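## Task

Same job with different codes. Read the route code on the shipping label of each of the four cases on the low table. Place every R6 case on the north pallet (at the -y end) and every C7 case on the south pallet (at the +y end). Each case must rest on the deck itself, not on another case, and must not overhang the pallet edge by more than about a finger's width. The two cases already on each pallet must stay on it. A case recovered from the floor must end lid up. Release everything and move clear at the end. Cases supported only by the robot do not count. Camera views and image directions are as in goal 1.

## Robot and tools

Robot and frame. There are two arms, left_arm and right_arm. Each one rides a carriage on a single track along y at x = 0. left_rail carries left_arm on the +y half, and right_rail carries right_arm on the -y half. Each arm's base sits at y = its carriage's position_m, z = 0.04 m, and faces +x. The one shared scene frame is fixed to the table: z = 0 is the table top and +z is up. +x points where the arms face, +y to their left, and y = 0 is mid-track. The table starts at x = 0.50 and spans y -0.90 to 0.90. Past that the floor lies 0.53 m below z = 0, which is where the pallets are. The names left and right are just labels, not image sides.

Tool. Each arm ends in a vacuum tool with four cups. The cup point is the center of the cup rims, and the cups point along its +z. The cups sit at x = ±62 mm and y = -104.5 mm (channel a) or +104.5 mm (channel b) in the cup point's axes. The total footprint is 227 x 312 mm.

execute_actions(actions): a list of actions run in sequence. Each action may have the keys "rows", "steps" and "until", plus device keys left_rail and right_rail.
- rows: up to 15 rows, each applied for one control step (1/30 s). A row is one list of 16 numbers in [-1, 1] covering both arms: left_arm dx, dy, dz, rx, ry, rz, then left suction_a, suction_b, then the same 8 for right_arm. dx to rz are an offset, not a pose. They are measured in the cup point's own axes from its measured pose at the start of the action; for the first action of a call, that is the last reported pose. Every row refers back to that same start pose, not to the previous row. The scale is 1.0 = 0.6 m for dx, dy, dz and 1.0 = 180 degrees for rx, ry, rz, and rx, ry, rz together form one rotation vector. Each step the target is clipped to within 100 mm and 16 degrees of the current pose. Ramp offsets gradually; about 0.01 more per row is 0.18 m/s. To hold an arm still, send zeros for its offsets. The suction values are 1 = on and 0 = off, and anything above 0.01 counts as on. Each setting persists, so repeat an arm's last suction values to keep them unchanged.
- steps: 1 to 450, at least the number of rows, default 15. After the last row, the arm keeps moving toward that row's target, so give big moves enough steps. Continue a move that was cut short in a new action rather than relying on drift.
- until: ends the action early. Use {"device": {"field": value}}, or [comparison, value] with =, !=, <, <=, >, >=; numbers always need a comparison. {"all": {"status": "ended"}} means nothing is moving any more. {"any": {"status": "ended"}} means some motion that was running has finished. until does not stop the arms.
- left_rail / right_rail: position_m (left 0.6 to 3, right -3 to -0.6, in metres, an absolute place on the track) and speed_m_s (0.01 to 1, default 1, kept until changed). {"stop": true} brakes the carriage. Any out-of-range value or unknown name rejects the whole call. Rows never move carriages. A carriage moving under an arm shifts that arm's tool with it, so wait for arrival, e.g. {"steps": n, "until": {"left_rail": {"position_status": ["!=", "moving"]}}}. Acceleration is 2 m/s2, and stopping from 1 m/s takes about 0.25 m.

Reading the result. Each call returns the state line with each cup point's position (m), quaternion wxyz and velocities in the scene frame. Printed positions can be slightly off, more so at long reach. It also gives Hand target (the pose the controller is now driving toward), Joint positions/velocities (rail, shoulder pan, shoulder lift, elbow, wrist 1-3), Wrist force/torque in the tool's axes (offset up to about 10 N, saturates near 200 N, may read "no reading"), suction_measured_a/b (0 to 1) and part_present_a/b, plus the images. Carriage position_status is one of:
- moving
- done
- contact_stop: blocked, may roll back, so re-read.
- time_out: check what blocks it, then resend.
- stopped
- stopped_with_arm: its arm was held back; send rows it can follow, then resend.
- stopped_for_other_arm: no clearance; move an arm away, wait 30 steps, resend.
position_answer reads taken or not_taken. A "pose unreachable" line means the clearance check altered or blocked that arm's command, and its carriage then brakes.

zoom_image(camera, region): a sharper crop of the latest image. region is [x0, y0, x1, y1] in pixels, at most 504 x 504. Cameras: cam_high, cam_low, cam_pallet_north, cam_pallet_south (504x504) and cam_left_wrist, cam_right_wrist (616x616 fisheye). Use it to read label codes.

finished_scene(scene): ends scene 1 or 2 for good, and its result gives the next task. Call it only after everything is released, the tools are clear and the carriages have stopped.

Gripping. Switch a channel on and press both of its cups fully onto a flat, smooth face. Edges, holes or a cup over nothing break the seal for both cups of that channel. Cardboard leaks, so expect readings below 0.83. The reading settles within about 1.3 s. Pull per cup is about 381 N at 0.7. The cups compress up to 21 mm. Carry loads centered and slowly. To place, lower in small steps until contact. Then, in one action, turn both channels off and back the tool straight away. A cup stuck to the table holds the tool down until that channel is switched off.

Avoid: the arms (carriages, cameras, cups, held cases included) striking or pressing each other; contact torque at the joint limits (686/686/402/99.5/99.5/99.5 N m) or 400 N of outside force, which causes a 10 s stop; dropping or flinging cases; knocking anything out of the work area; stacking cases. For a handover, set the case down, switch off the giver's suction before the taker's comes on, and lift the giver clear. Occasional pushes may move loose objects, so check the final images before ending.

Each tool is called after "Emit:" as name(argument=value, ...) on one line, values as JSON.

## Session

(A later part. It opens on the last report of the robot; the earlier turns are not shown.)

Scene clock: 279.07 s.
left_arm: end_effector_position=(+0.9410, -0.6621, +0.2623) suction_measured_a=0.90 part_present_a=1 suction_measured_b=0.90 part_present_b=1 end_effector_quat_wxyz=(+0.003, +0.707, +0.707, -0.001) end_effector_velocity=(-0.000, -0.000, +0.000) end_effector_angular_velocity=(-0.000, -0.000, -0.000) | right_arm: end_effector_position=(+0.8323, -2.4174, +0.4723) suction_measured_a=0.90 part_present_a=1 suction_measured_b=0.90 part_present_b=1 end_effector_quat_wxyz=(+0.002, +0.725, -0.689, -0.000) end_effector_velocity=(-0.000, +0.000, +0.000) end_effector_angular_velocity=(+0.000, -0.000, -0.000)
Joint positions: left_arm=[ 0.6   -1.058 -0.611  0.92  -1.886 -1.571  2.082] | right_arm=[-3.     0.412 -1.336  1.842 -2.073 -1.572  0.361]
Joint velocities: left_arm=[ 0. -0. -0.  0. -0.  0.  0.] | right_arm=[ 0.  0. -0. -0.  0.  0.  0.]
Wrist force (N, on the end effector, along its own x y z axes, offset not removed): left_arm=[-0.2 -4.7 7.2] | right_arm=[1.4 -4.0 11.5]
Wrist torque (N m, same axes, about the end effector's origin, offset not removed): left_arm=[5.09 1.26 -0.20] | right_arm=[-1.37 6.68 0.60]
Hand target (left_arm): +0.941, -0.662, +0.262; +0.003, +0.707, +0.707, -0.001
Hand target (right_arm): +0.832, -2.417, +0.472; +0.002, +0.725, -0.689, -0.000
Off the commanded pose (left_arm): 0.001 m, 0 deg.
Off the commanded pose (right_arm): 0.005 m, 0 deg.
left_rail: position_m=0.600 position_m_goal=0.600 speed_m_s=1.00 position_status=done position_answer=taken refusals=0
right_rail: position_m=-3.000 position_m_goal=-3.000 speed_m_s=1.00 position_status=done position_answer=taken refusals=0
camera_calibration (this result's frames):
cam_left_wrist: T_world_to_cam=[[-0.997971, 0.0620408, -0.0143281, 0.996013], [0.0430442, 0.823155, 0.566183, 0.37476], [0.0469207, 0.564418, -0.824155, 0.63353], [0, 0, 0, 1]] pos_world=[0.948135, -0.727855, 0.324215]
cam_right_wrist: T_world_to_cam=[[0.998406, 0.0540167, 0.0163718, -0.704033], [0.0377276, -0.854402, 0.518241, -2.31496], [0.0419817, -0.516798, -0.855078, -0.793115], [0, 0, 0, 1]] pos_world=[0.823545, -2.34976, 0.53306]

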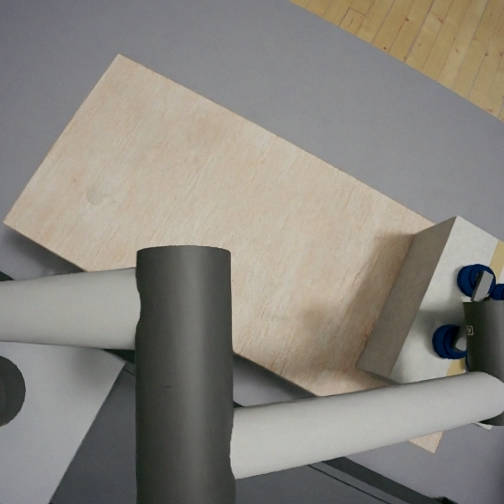

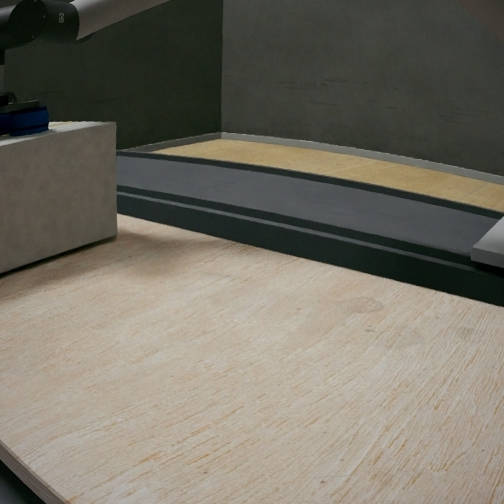

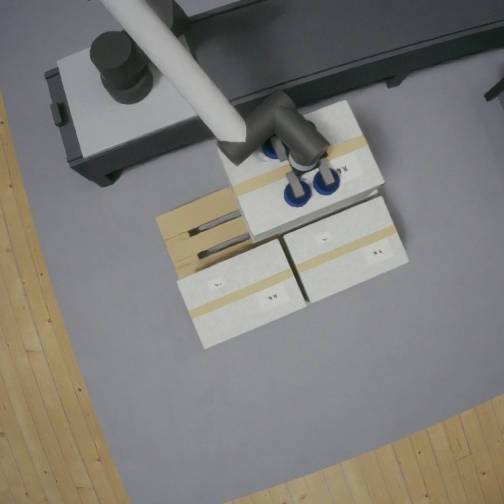

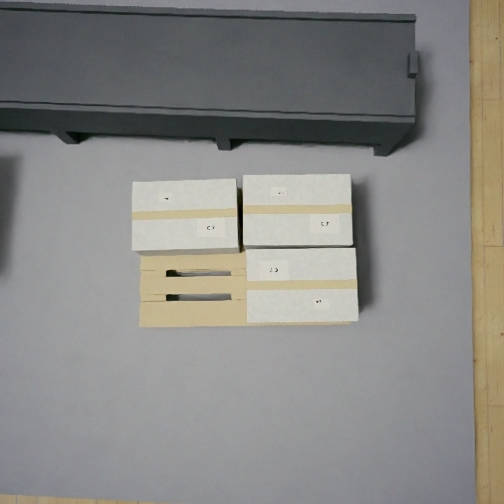

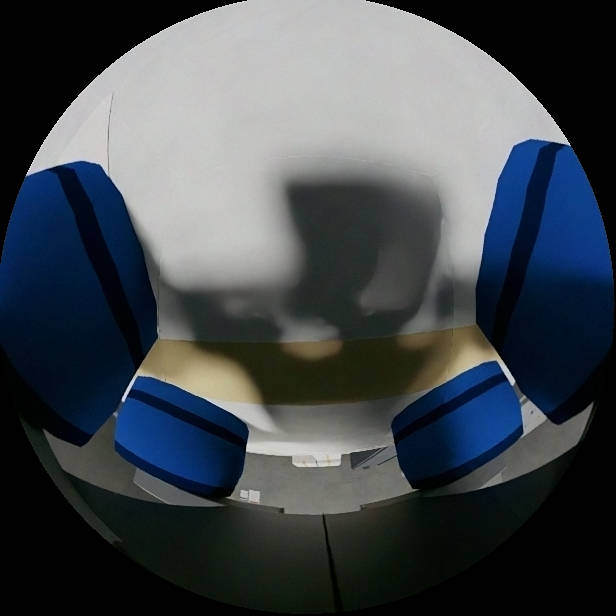

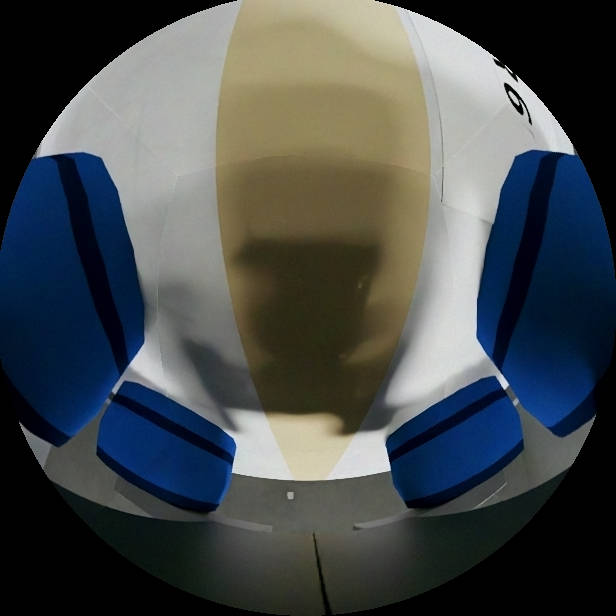

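Emit:
execute_actions(actions=[{"rows":[[0,0,-0.01,0,0,0,1,1,0.01,0,0.006,0,0,0,1,1],[0,0,-0.025,0,0,0,1,1,0.025,0.001,0.015,0,0,0,1,1],[0,0,-0.04,0,0,0,1,1,0.045,0.003,0.027,0,0,0,1,1],[0,0,-0.055,0,0,0,1,1,0.07,0.005,0.042,0,0,0,1,1]],"steps":4},{"left_rail":{"position_m":3.0},"steps":1}])

Scene clock: 282.73 s.
left_arm: end_effector_position=(+0.9409, -0.6619, +0.2770) suction_measured_a=0.90 part_present_a=1 suction_measured_b=0.90 part_present_b=1 end_effector_quat_wxyz=(+0.003, +0.707, +0.707, -0.001) end_effector_velocity=(+0.001, +0.009, +0.180) end_effector_angular_velocity=(-0.015, -0.009, -0.001) | right_arm: end_effector_position=(+0.8324, -2.4346, +0.4625) suction_measured_a=0.90 part_present_a=1 suction_measured_b=0.90 part_present_b=1 end_effector_quat_wxyz=(+0.002, +0.725, -0.689, -0.000) end_effector_velocity=(-0.010, -0.226, -0.138) end_effector_angular_velocity=(-0.009, +0.012, -0.005)
Joint positions: left_arm=[ 0.6   -1.058 -0.618  0.912 -1.872 -1.571  2.082] | right_arm=[-3.     0.396 -1.341  1.864 -2.09  -1.572  0.345]
Joint velocities: left_arm=[ 0.013 -0.001 -0.077 -0.099  0.159  0.001 -0.   ] | right_arm=[ 0.    -0.207 -0.058  0.292 -0.219 -0.004 -0.201]
Wrist force (N, on the end effector, along its own x y z axes, offset not removed): left_arm=[0.4 -2.9 22.3] | right_arm=[-30.0 -8.1 -5.0]
Wrist torque (N m, same axes, about the end effector's origin, offset not removed): left_arm=[5.81 1.60 -0.11] | right_arm=[-0.93 2.35 0.18]
Hand target (left_arm): +0.941, -0.660, +0.295; +0.003, +0.707, +0.707, -0.001
Hand target (right_arm): +0.831, -2.459, +0.448; +0.003, +0.725, -0.689, -0.000
Off the commanded pose (left_arm): 0.018 m, 0 deg.
Off the commanded pose (right_arm): 0.029 m, 0 deg.
left_rail: position_m=0.600 position_m_goal=3.000 speed_m_s=1.00 position_status=moving position_answer=taken refusals=0
right_rail: position_m=-3.000 position_m_goal=-3.000 speed_m_s=1.00 position_status=done position_answer=taken refusals=0
camera_calibration (this result's frames):
cam_left_wrist: T_world_to_cam=[[-0.997973, 0.0620459, -0.0141754, 0.996069], [0.043123, 0.823009, 0.566389, 0.365987], [0.0468086, 0.564629, -0.824016, 0.645711], [0, 0, 0, 1]] pos_world=[0.948042, -0.7276, 0.338905]
cam_right_wrist: T_world_to_cam=[[0.998401, 0.0539557, 0.0168862, -0.703426], [0.0374217, -0.854567, 0.517992, -2.32459], [0.0423789, -0.516532, -0.855219, -0.810009], [0, 0, 0, 1]] pos_world=[0.823618, -2.36696, 0.523261]

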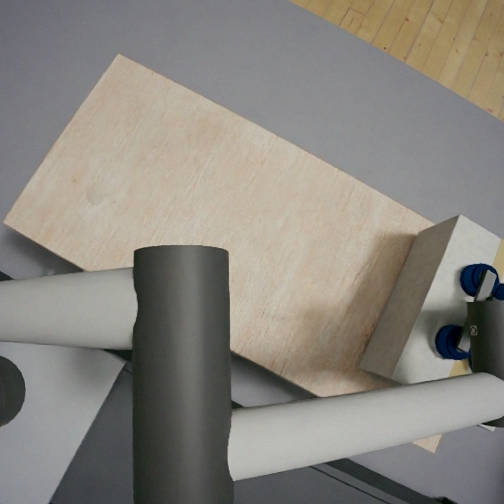

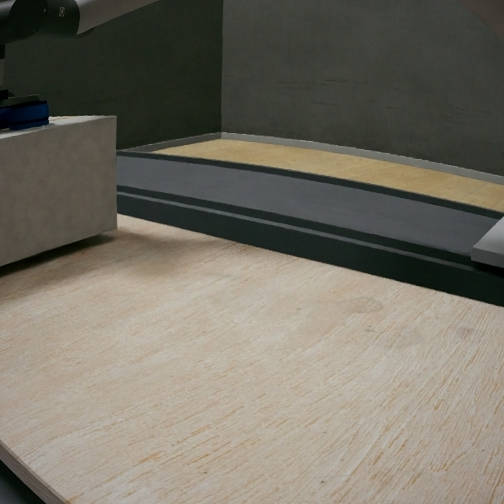

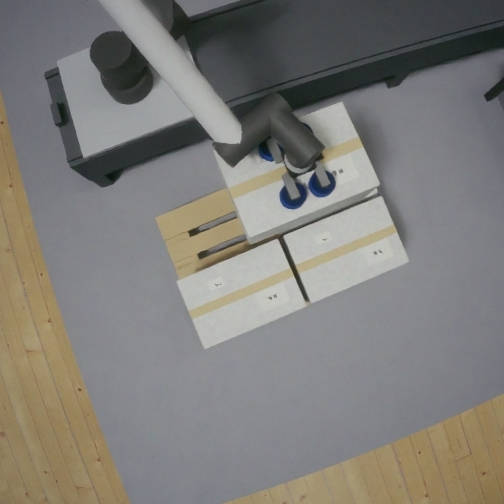

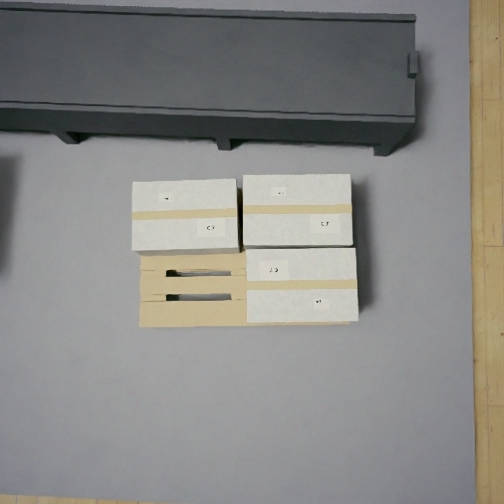

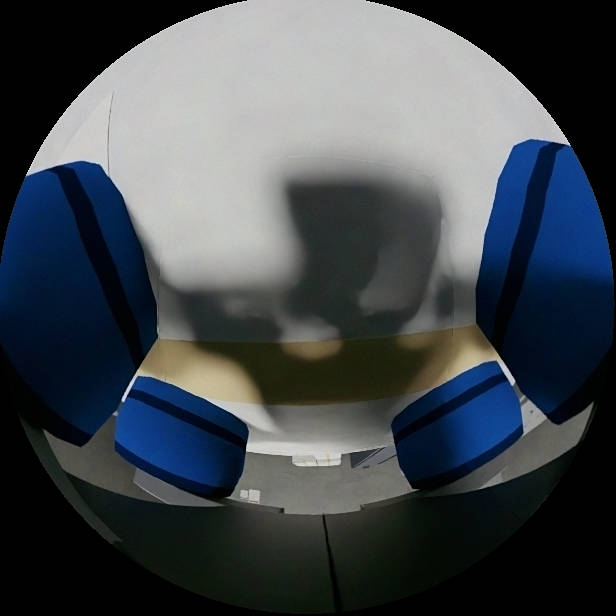

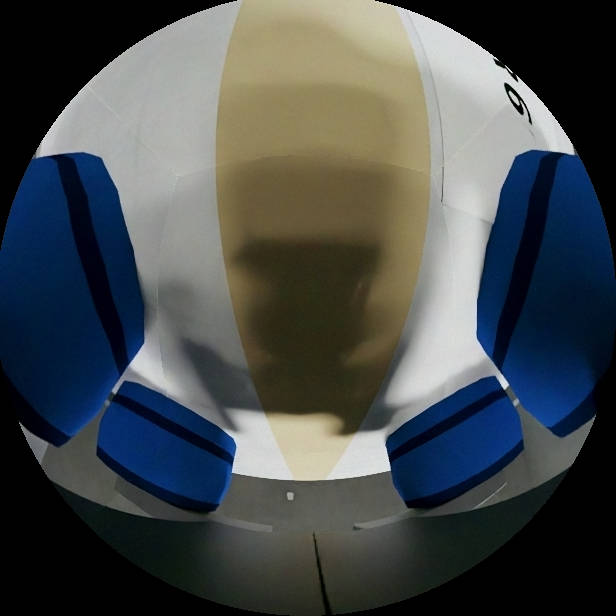

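Emit:
execute_actions(actions=[])

Scene clock: 286.87 s.
left_arm: end_effector_position=(+0.9408, +1.7382, +0.2952) suction_measured_a=0.90 part_present_a=1 suction_measured_b=0.90 part_present_b=1 end_effector_quat_wxyz=(+0.003, +0.707, +0.707, -0.001) end_effector_velocity=(+0.000, +0.000, +0.000) end_effector_angular_velocity=(+0.000, +0.000, +0.000) | right_arm: end_effector_position=(+0.8308, -2.4586, +0.4476) suction_measured_a=0.90 part_present_a=1 suction_measured_b=0.90 part_present_b=1 end_effector_quat_wxyz=(+0.003, +0.725, -0.689, -0.000) end_effector_velocity=(+0.000, +0.000, -0.000) end_effector_angular_velocity=(+0.000, +0.000, +0.000)
Joint positions: left_arm=[ 3.    -1.058 -0.626  0.902 -1.854 -1.571  2.082] | right_arm=[-3.     0.374 -1.347  1.895 -2.114 -1.572  0.323]
Joint velocities: left_arm=[ 0.  0. -0.  0.  0.  0.  0.] | right_arm=[ 0. -0.  0. -0. -0.  0. -0.]
Wrist force (N, on the end effector, along its own x y z axes, offset not removed): left_arm=[3.7 -2.0 8.7] | right_arm=[-0.8 -7.3 15.0]
Wrist torque (N m, same axes, about the end effector's origin, offset not removed): left_arm=[5.45 0.96 0.00] | right_arm=[-1.78 6.85 0.53]
Hand target (left_arm): +0.941, +1.738, +0.295; +0.003, +0.707, +0.707, -0.001
Hand target (right_arm): +0.831, -2.459, +0.448; +0.003, +0.725, -0.689, -0.000
Off the commanded pose (left_arm): 0.000 m, 0 deg.
Off the commanded pose (right_arm): 0.001 m, 0 deg.
left_rail: position_m=3.000 position_m_goal=3.000 speed_m_s=1.00 position_status=done position_answer=taken refusals=0
right_rail: position_m=-3.000 position_m_goal=-3.000 speed_m_s=1.00 position_status=done position_answer=taken refusals=0
camera_calibration (this result's frames):
cam_left_wrist: T_world_to_cam=[[-0.997969, 0.0620249, -0.0145345, 0.847532], [0.0429282, 0.823327, 0.565942, -1.61981], [0.0470692, 0.564169, -0.824317, -0.693763], [0, 0, 0, 1]] pos_world=[0.948001, 1.67247, 0.357158]
cam_right_wrist: T_world_to_cam=[[0.998447, 0.0535424, 0.0154076, -0.700667], [0.0377898, -0.854011, 0.518881, -2.33668], [0.0409404, -0.517493, -0.854708, -0.836517], [0, 0, 0, 1]] pos_world=[0.822128, -2.39093, 0.508277]

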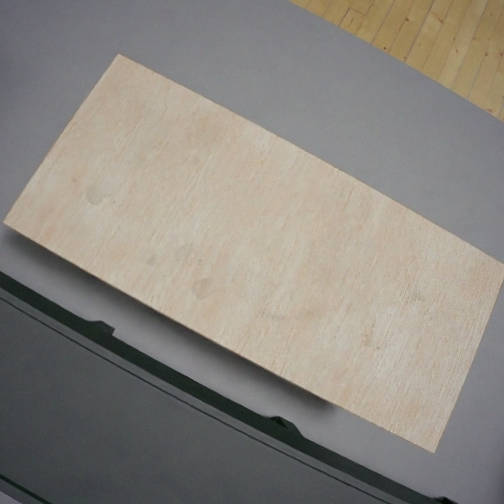

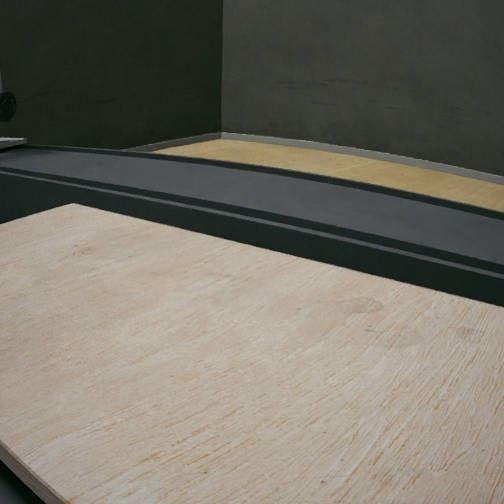

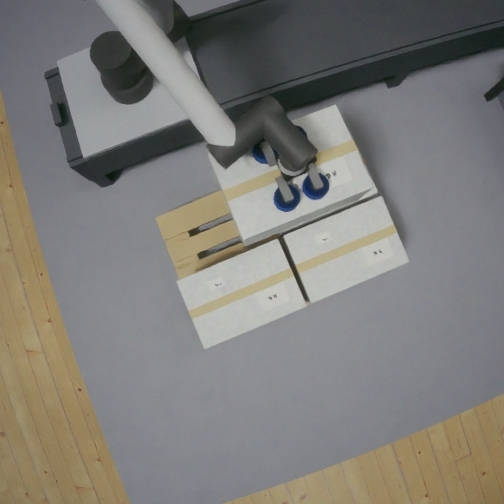

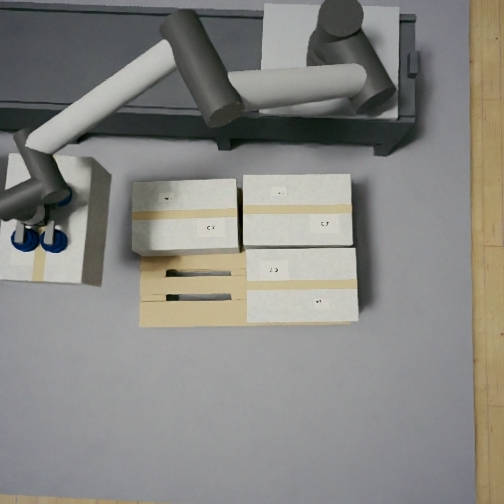

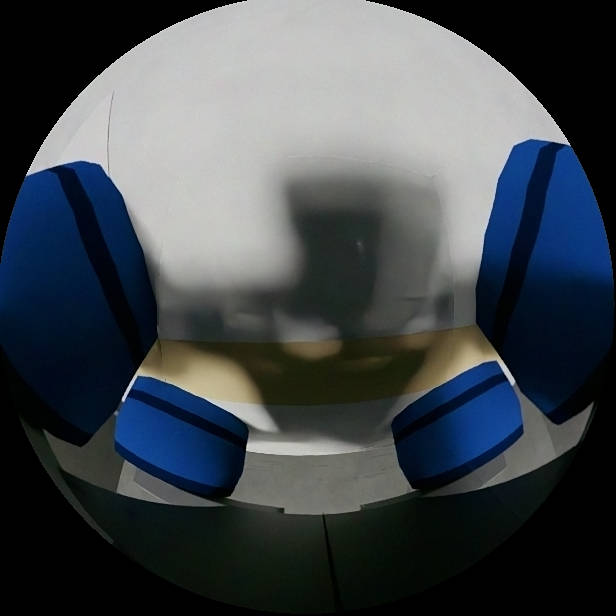

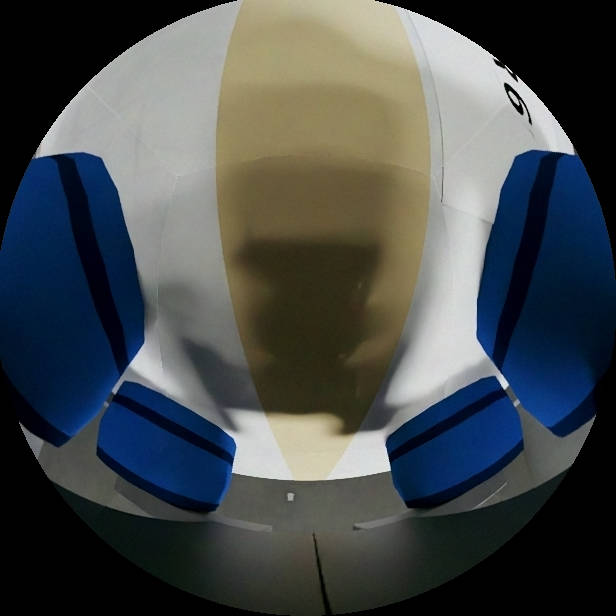

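Emit:
execute_actions(actions=[{"rows":[[0.008,0.004,0.001,0,0,-0.004,1,1,0.006,0,0.004,0,0,0,1,1],[0.02,0.009,0.003,0,0,-0.011,1,1,0.015,0.001,0.009,0,0,0,1,1],[0.038,0.017,0.006,0,0,-0.02,1,1,0.028,0.002,0.018,0,0,0,1,1],[0.06,0.027,0.01,0,0,-0.032,1,1,0.045,0.003,0.028,0,0,0,1,1],[0.088,0.039,0.014,0,0,-0.047,1,1,0.065,0.005,0.041,0,0,0,1,1],[0.12,0.053,0.02,0,0,-0.065,1,1,0.088,0.006,0.055,0,0,0,1,1],[0.155,0.068,0.025,0,0,-0.085,1,1,0.113,0.008,0.071,0,0,0,1,1],[0.967,0.427,0.158,0,0,-0.519,1,1,0.14,0.01,0.088,0,0,0,1,1],[0.967,0.427,0.158,0,0,-0.519,1,1,0.167,0.012,0.105,0,0,0,1,1],[0.967,0.427,0.158,0,0,-0.519,1,1,0.195,0.014,0.123,0,0,0,1,1],[0.967,0.427,0.158,0,0,-0.519,1,1,0.655,0.048,0.413,0.0014,-0.0013,-0.001,1,1]],"steps":36}])

Scene clock: 296.00 s.
left_arm: end_effector_position=(+1.1857, +2.2948, +0.2016) suction_measured_a=0.90 part_present_a=1 suction_measured_b=0.90 part_present_b=1 end_effector_quat_wxyz=(-0.003, +0.000, +1.000, -0.002) end_effector_velocity=(+0.114, +0.264, -0.042) end_effector_angular_velocity=(-0.022, -0.066, +0.651) | right_arm: end_effector_position=(+0.8201, -2.8519, +0.2030) suction_measured_a=0.90 part_present_a=1 suction_measured_b=0.90 part_present_b=1 end_effector_quat_wxyz=(+0.000, +0.726, -0.688, -0.000) end_effector_velocity=(+0.007, -0.025, -0.015) end_effector_angular_velocity=(+0.005, -0.009, +0.006)
Joint positions: left_arm=[ 3.    -0.681 -0.8    1.389 -2.157 -1.577  0.89 ] | right_arm=[-3.    -0.065 -1.276  2.267 -2.561 -1.571 -0.118]
Joint velocities: left_arm=[ 0.     0.198 -0.022  0.132 -0.177  0.023 -0.453] | right_arm=[ 0.    -0.032  0.02   0.009 -0.038  0.006 -0.038]
Wrist force (N, on the end effector, along its own x y z axes, offset not removed): left_arm=[-22.6 65.7 21.1] | right_arm=[4.1 -2.8 15.0]
Wrist torque (N m, same axes, about the end effector's origin, offset not removed): left_arm=[-1.27 -0.08 -3.58] | right_arm=[-0.93 7.40 0.62]
Hand target (left_arm): +1.196, +2.318, +0.198; +0.001, -0.030, +1.000, -0.003
Hand target (right_arm): +0.821, -2.854, +0.202; -0.000, +0.726, -0.688, -0.000
Off the commanded pose (left_arm): 0.026 m, 4 deg.
Off the commanded pose (right_arm): 0.003 m, 0 deg.
left_rail: position_m=3.000 position_m_goal=3.000 speed_m_s=1.00 position_status=done position_answer=taken refusals=0
right_rail: position_m=-3.000 position_m_goal=-3.000 speed_m_s=1.00 position_status=done position_answer=taken refusals=0
camera_calibration (this result's frames):
cam_left_wrist: T_world_to_cam=[[-0.0634119, -0.997959, -0.00751958, 2.37894], [-0.816473, 0.0475441, 0.575423, 0.761728], [-0.573892, 0.0426282, -0.817821, 0.835338], [0, 0, 0, 1]] pos_world=[1.25218, 2.30226, 0.262729]
cam_right_wrist: T_world_to_cam=[[0.998236, 0.0561028, 0.0194488, -0.6585], [0.0380348, -0.855673, 0.516118, -2.54957], [0.0455975, -0.514467, -0.856297, -1.24349], [0, 0, 0, 1]] pos_world=[0.81101, -2.78439, 0.26389]

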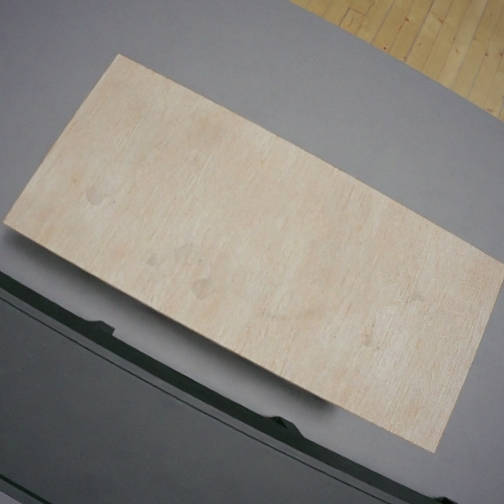

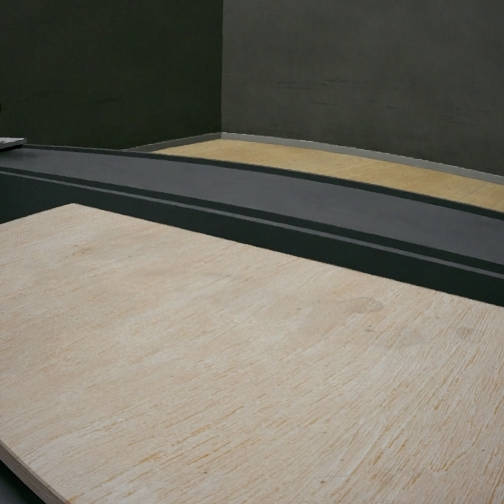

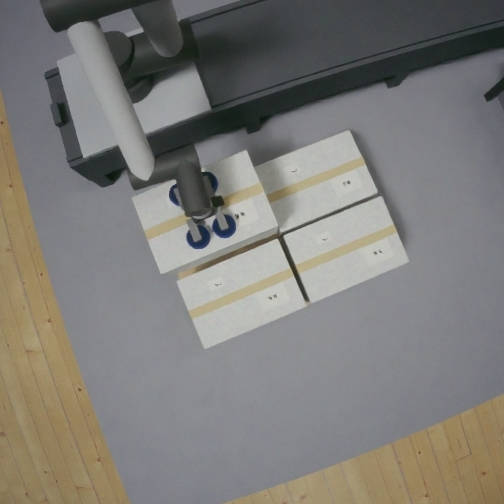

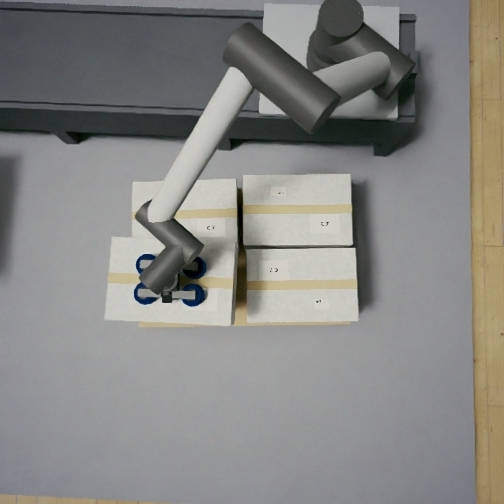

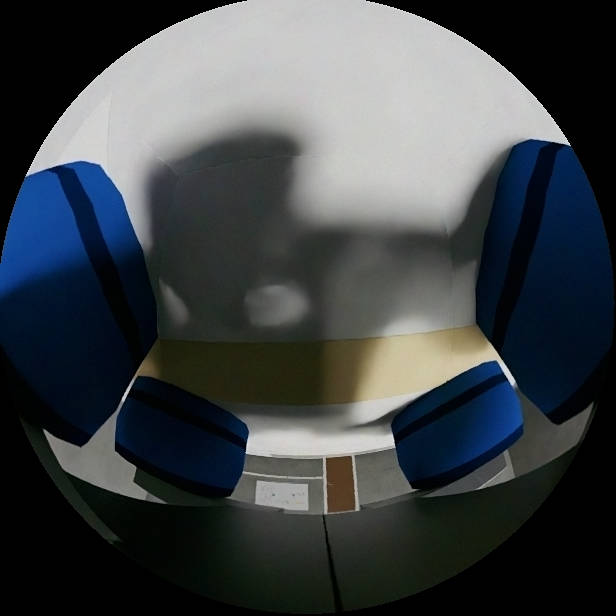

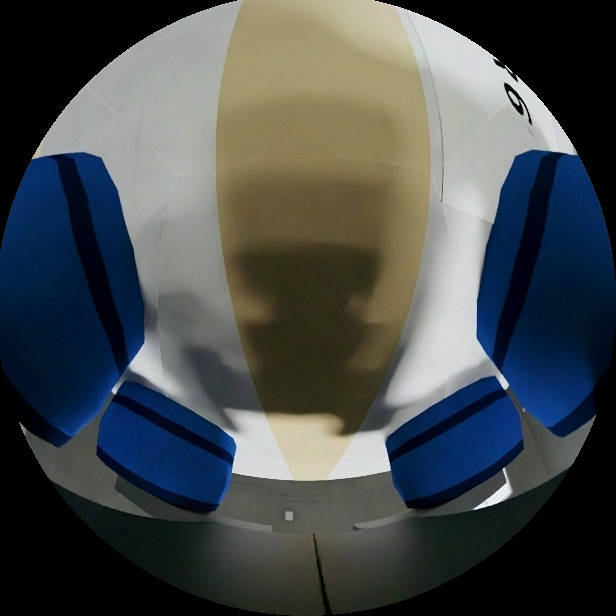

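Emit:
execute_actions(actions=[])

Emit:
zoom_image(camera="cam_pallet_south", region=[100, 200, 280, 340])

Emit:
zoom_image(camera="cam_pallet_north", region=[120, 140, 300, 300])

Scene clock: 298.50 s.
left_arm: end_effector_position=(+1.1962, +2.3181, +0.1982) suction_measured_a=0.90 part_present_a=1 suction_measured_b=0.90 part_present_b=1 end_effector_quat_wxyz=(+0.001, -0.030, +1.000, -0.003) end_effector_velocity=(-0.000, -0.000, +0.000) end_effector_angular_velocity=(-0.000, +0.000, -0.000) | right_arm: end_effector_position=(+0.8206, -2.8542, +0.2015) suction_measured_a=0.90 part_present_a=1 suction_measured_b=0.90 part_present_b=1 end_effector_quat_wxyz=(-0.000, +0.726, -0.688, -0.000) end_effector_velocity=(-0.000, +0.000, +0.000) end_effector_angular_velocity=(-0.000, -0.000, -0.000)
Joint positions: left_arm=[ 3.    -0.664 -0.802  1.4   -2.174 -1.574  0.848] | right_arm=[-3.    -0.068 -1.274  2.268 -2.565 -1.57  -0.122]
Joint velocities: left_arm=[ 0.  0. -0.  0.  0. -0.  0.] | right_arm=[ 0.  0. -0.  0. -0. -0.  0.]
Wrist force (N, on the end effector, along its own x y z axes, offset not removed): left_arm=[0.0 -6.1 9.9] | right_arm=[0.2 -5.8 12.5]
Wrist torque (N m, same axes, about the end effector's origin, offset not removed): left_arm=[4.87 1.30 0.03] | right_arm=[-1.51 6.81 0.66]
Hand target (left_arm): +1.196, +2.318, +0.198; +0.001, -0.030, +1.000, -0.003
Hand target (right_arm): +0.821, -2.854, +0.202; -0.000, +0.726, -0.688, -0.000
Off the commanded pose (left_arm): 0.001 m, 0 deg.
Off the commanded pose (right_arm): 0.001 m, 0 deg.
left_rail: position_m=3.000 position_m_goal=3.000 speed_m_s=1.00 position_status=done position_answer=taken refusals=0
right_rail: position_m=-3.000 position_m_goal=-3.000 speed_m_s=1.00 position_status=done position_answer=taken refusals=0
camera_calibration (this result's frames):
cam_left_wrist: T_world_to_cam=[[-0.00392829, -0.999979, -0.00512388, 2.33593], [-0.822235, 0.00031374, 0.569147, 0.888799], [-0.569134, 0.00644881, -0.82222, 0.916638], [0, 0, 0, 1]] pos_world=[1.26167, 2.32969, 0.259789]
cam_right_wrist: T_world_to_cam=[[0.998196, 0.0565891, 0.0200485, -0.657495], [0.0381573, -0.855828, 0.515851, -2.55129], [0.0463497, -0.514156, -0.856444, -1.24571], [0, 0, 0, 1]] pos_world=[0.811397, -2.78675, 0.262392]

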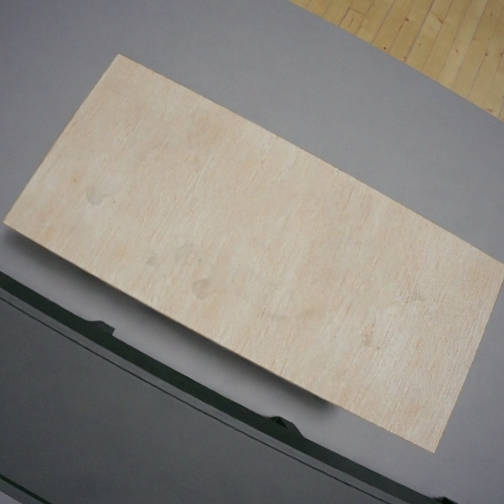

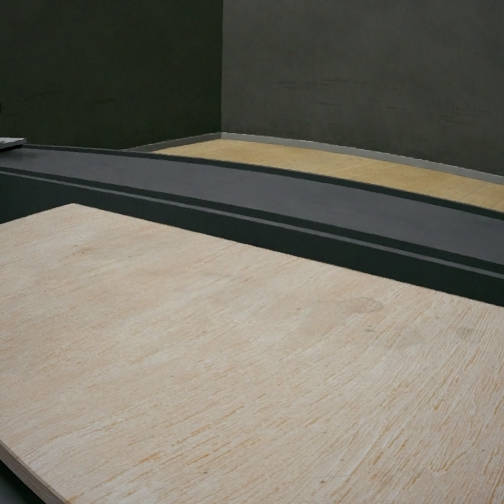

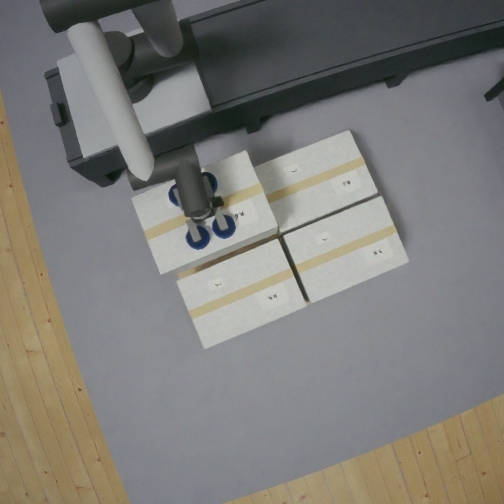

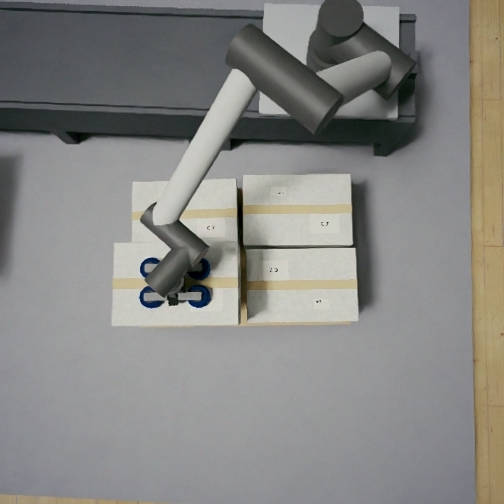

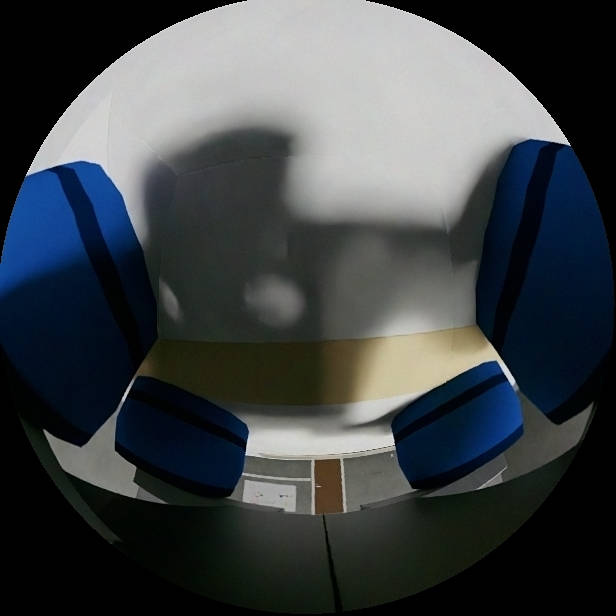

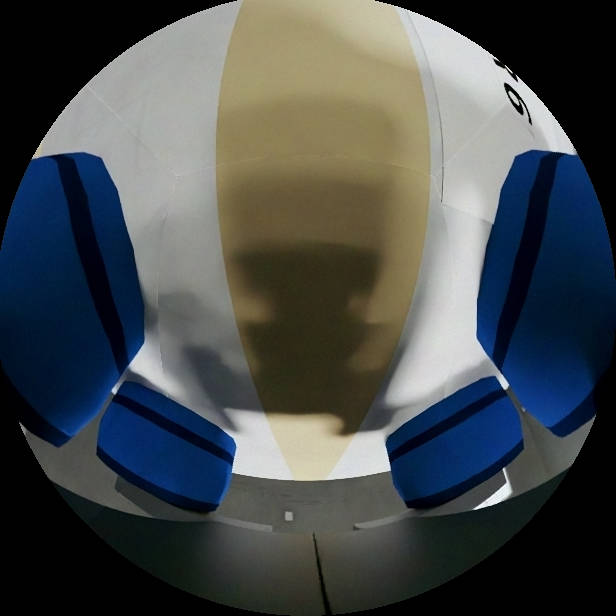

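Region (100, 200, 280, 340) of cam_pallet_south's 504x504 image, scaled by 2.800, with more detail than that image has.

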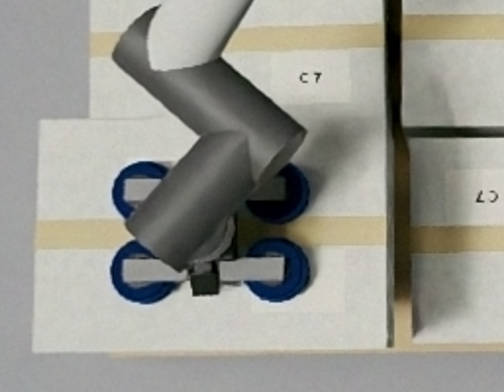

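Region (120, 140, 300, 300) of cam_pallet_north's 504x504 image, scaled by 2.800, with more detail than that image has.

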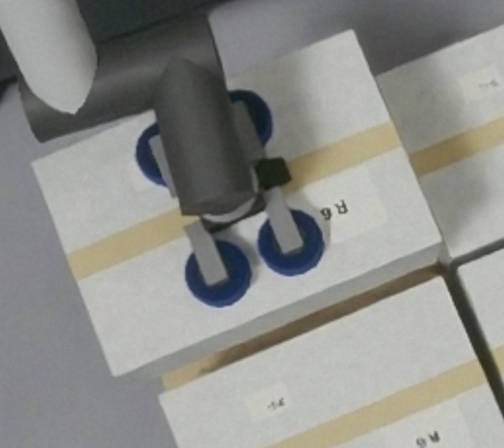

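Emit:
execute_actions(actions=[{"rows":[[0,0,0.008,-0.0005,0,0,1,1,0,0,0.008,0,0,0,1,1],[0,0,0.02,-0.001,0,0,1,1,0,0,0.02,0,0,0,1,1],[0,0,0.038,-0.0015,0.0006,0,1,1,0,0,0.038,0,0,0,1,1],[0,0,0.062,-0.002,0.0006,0,1,1,0,0,0.062,0,0,0,1,1],[0,0,0.09,-0.002,0.0006,0,1,1,0,0,0.09,0,0,0,1,1],[0,0,0.122,-0.002,0.0006,0,1,1,0,0,0.122,0,0,0,1,1],[0,0,0.156,-0.002,0.0006,0,1,1,0,0,0.156,0,0,0,1,1],[0,0,0.19,-0.002,0.0006,0,1,1,0,0,0.19,0,0,0,1,1],[0,0,0.225,-0.002,0.0006,0,1,1,0,0,0.225,0,0,0,1,1],[0,0,0.545,-0.002,0.0006,0,1,1,0,0,0.537,0,0,0,1,1]],"steps":23}])

Scene clock: 313.33 s.
left_arm: end_effector_position=(+1.1924, +2.3192, -0.1148) suction_measured_a=0.90 part_present_a=1 suction_measured_b=0.90 part_present_b=1 end_effector_quat_wxyz=(-0.001, -0.030, +1.000, +0.001) end_effector_velocity=(+0.038, -0.029, -0.154) end_effector_angular_velocity=(-0.018, -0.023, +0.001) | right_arm: end_effector_position=(+0.8126, -2.8547, -0.0989) suction_measured_a=0.90 part_present_a=1 suction_measured_b=0.90 part_present_b=1 end_effector_quat_wxyz=(+0.002, +0.726, -0.688, -0.003) end_effector_velocity=(+0.050, +0.002, -0.230) end_effector_angular_velocity=(-0.004, -0.051, -0.001)
Joint positions: left_arm=[ 3.    -0.666 -0.557  1.431 -2.442 -1.571  0.846] | right_arm=[-3.    -0.069 -0.837  2.317 -3.044 -1.571 -0.123]
Joint velocities: left_arm=[ 0.     0.001  0.172 -0.102 -0.1   -0.    -0.   ] | right_arm=[ 0.     0.007  0.379 -0.096 -0.334  0.     0.008]
Wrist force (N, on the end effector, along its own x y z axes, offset not removed): left_arm=[-5.3 -11.1 35.7] | right_arm=[-3.8 -1.5 56.6]
Wrist torque (N m, same axes, about the end effector's origin, offset not removed): left_arm=[6.19 1.14 0.10] | right_arm=[-2.49 8.47 0.35]
Hand target (left_arm): +1.196, +2.317, -0.129; +0.000, -0.030, +1.000, +0.000
Hand target (right_arm): +0.818, -2.854, -0.120; +0.000, +0.726, -0.688, -0.001
Off the commanded pose (left_arm): 0.015 m, 0 deg.
Off the commanded pose (right_arm): 0.023 m, 0 deg.
left_rail: position_m=3.000 position_m_goal=3.000 speed_m_s=1.00 position_status=done position_answer=taken refusals=0
right_rail: position_m=-3.000 position_m_goal=-3.000 speed_m_s=1.00 position_status=done position_answer=taken refusals=0
camera_calibration (this result's frames):
cam_left_wrist: T_world_to_cam=[[-0.00394258, -0.999914, -0.0125104, 2.33443], [-0.820034, -0.003927, 0.572301, 1.07135], [-0.572301, 0.0125153, -0.819948, 0.647025], [0, 0, 0, 1]] pos_world=[1.25804, 2.33034, -0.053403]
cam_right_wrist: T_world_to_cam=[[0.998309, 0.0567066, 0.0128092, -0.64394], [0.042003, -0.855888, 0.515453, -2.39981], [0.0401928, -0.514043, -0.856822, -1.49757], [0, 0, 0, 1]] pos_world=[0.803841, -2.78727, -0.037911]

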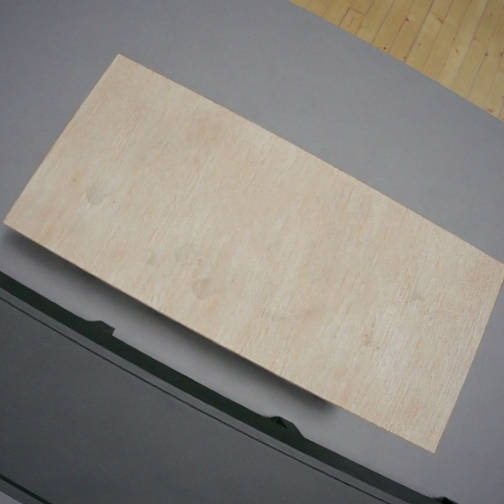

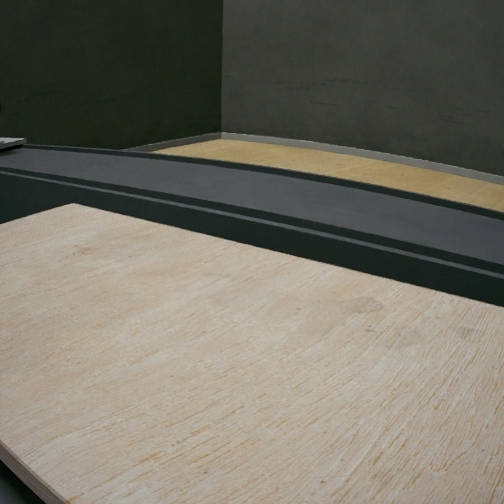

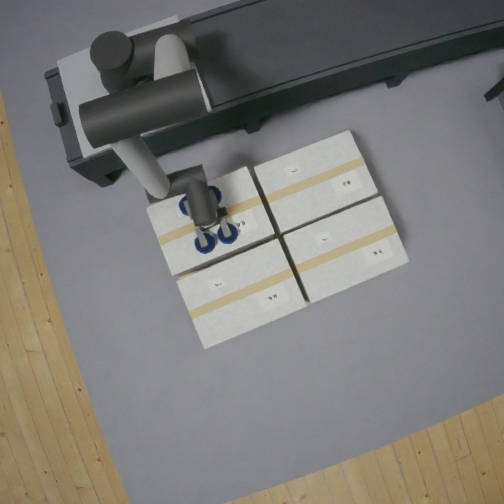

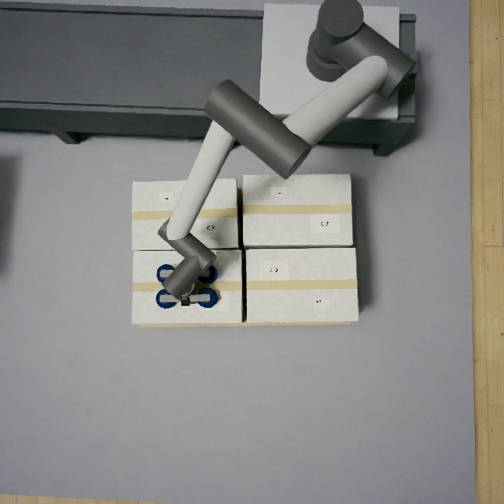

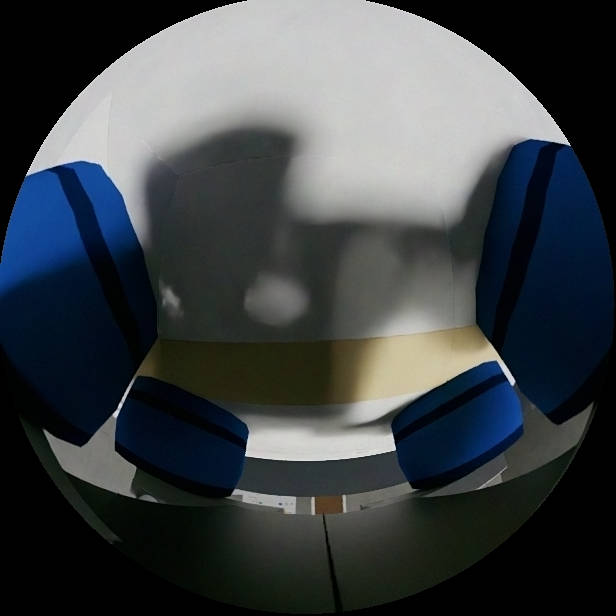

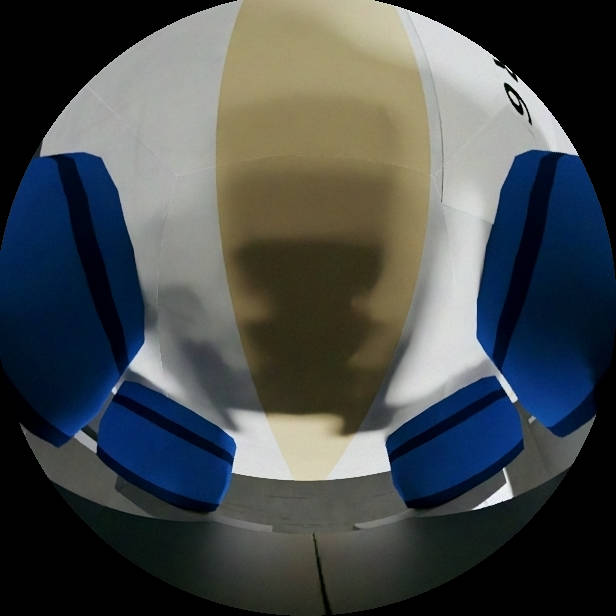

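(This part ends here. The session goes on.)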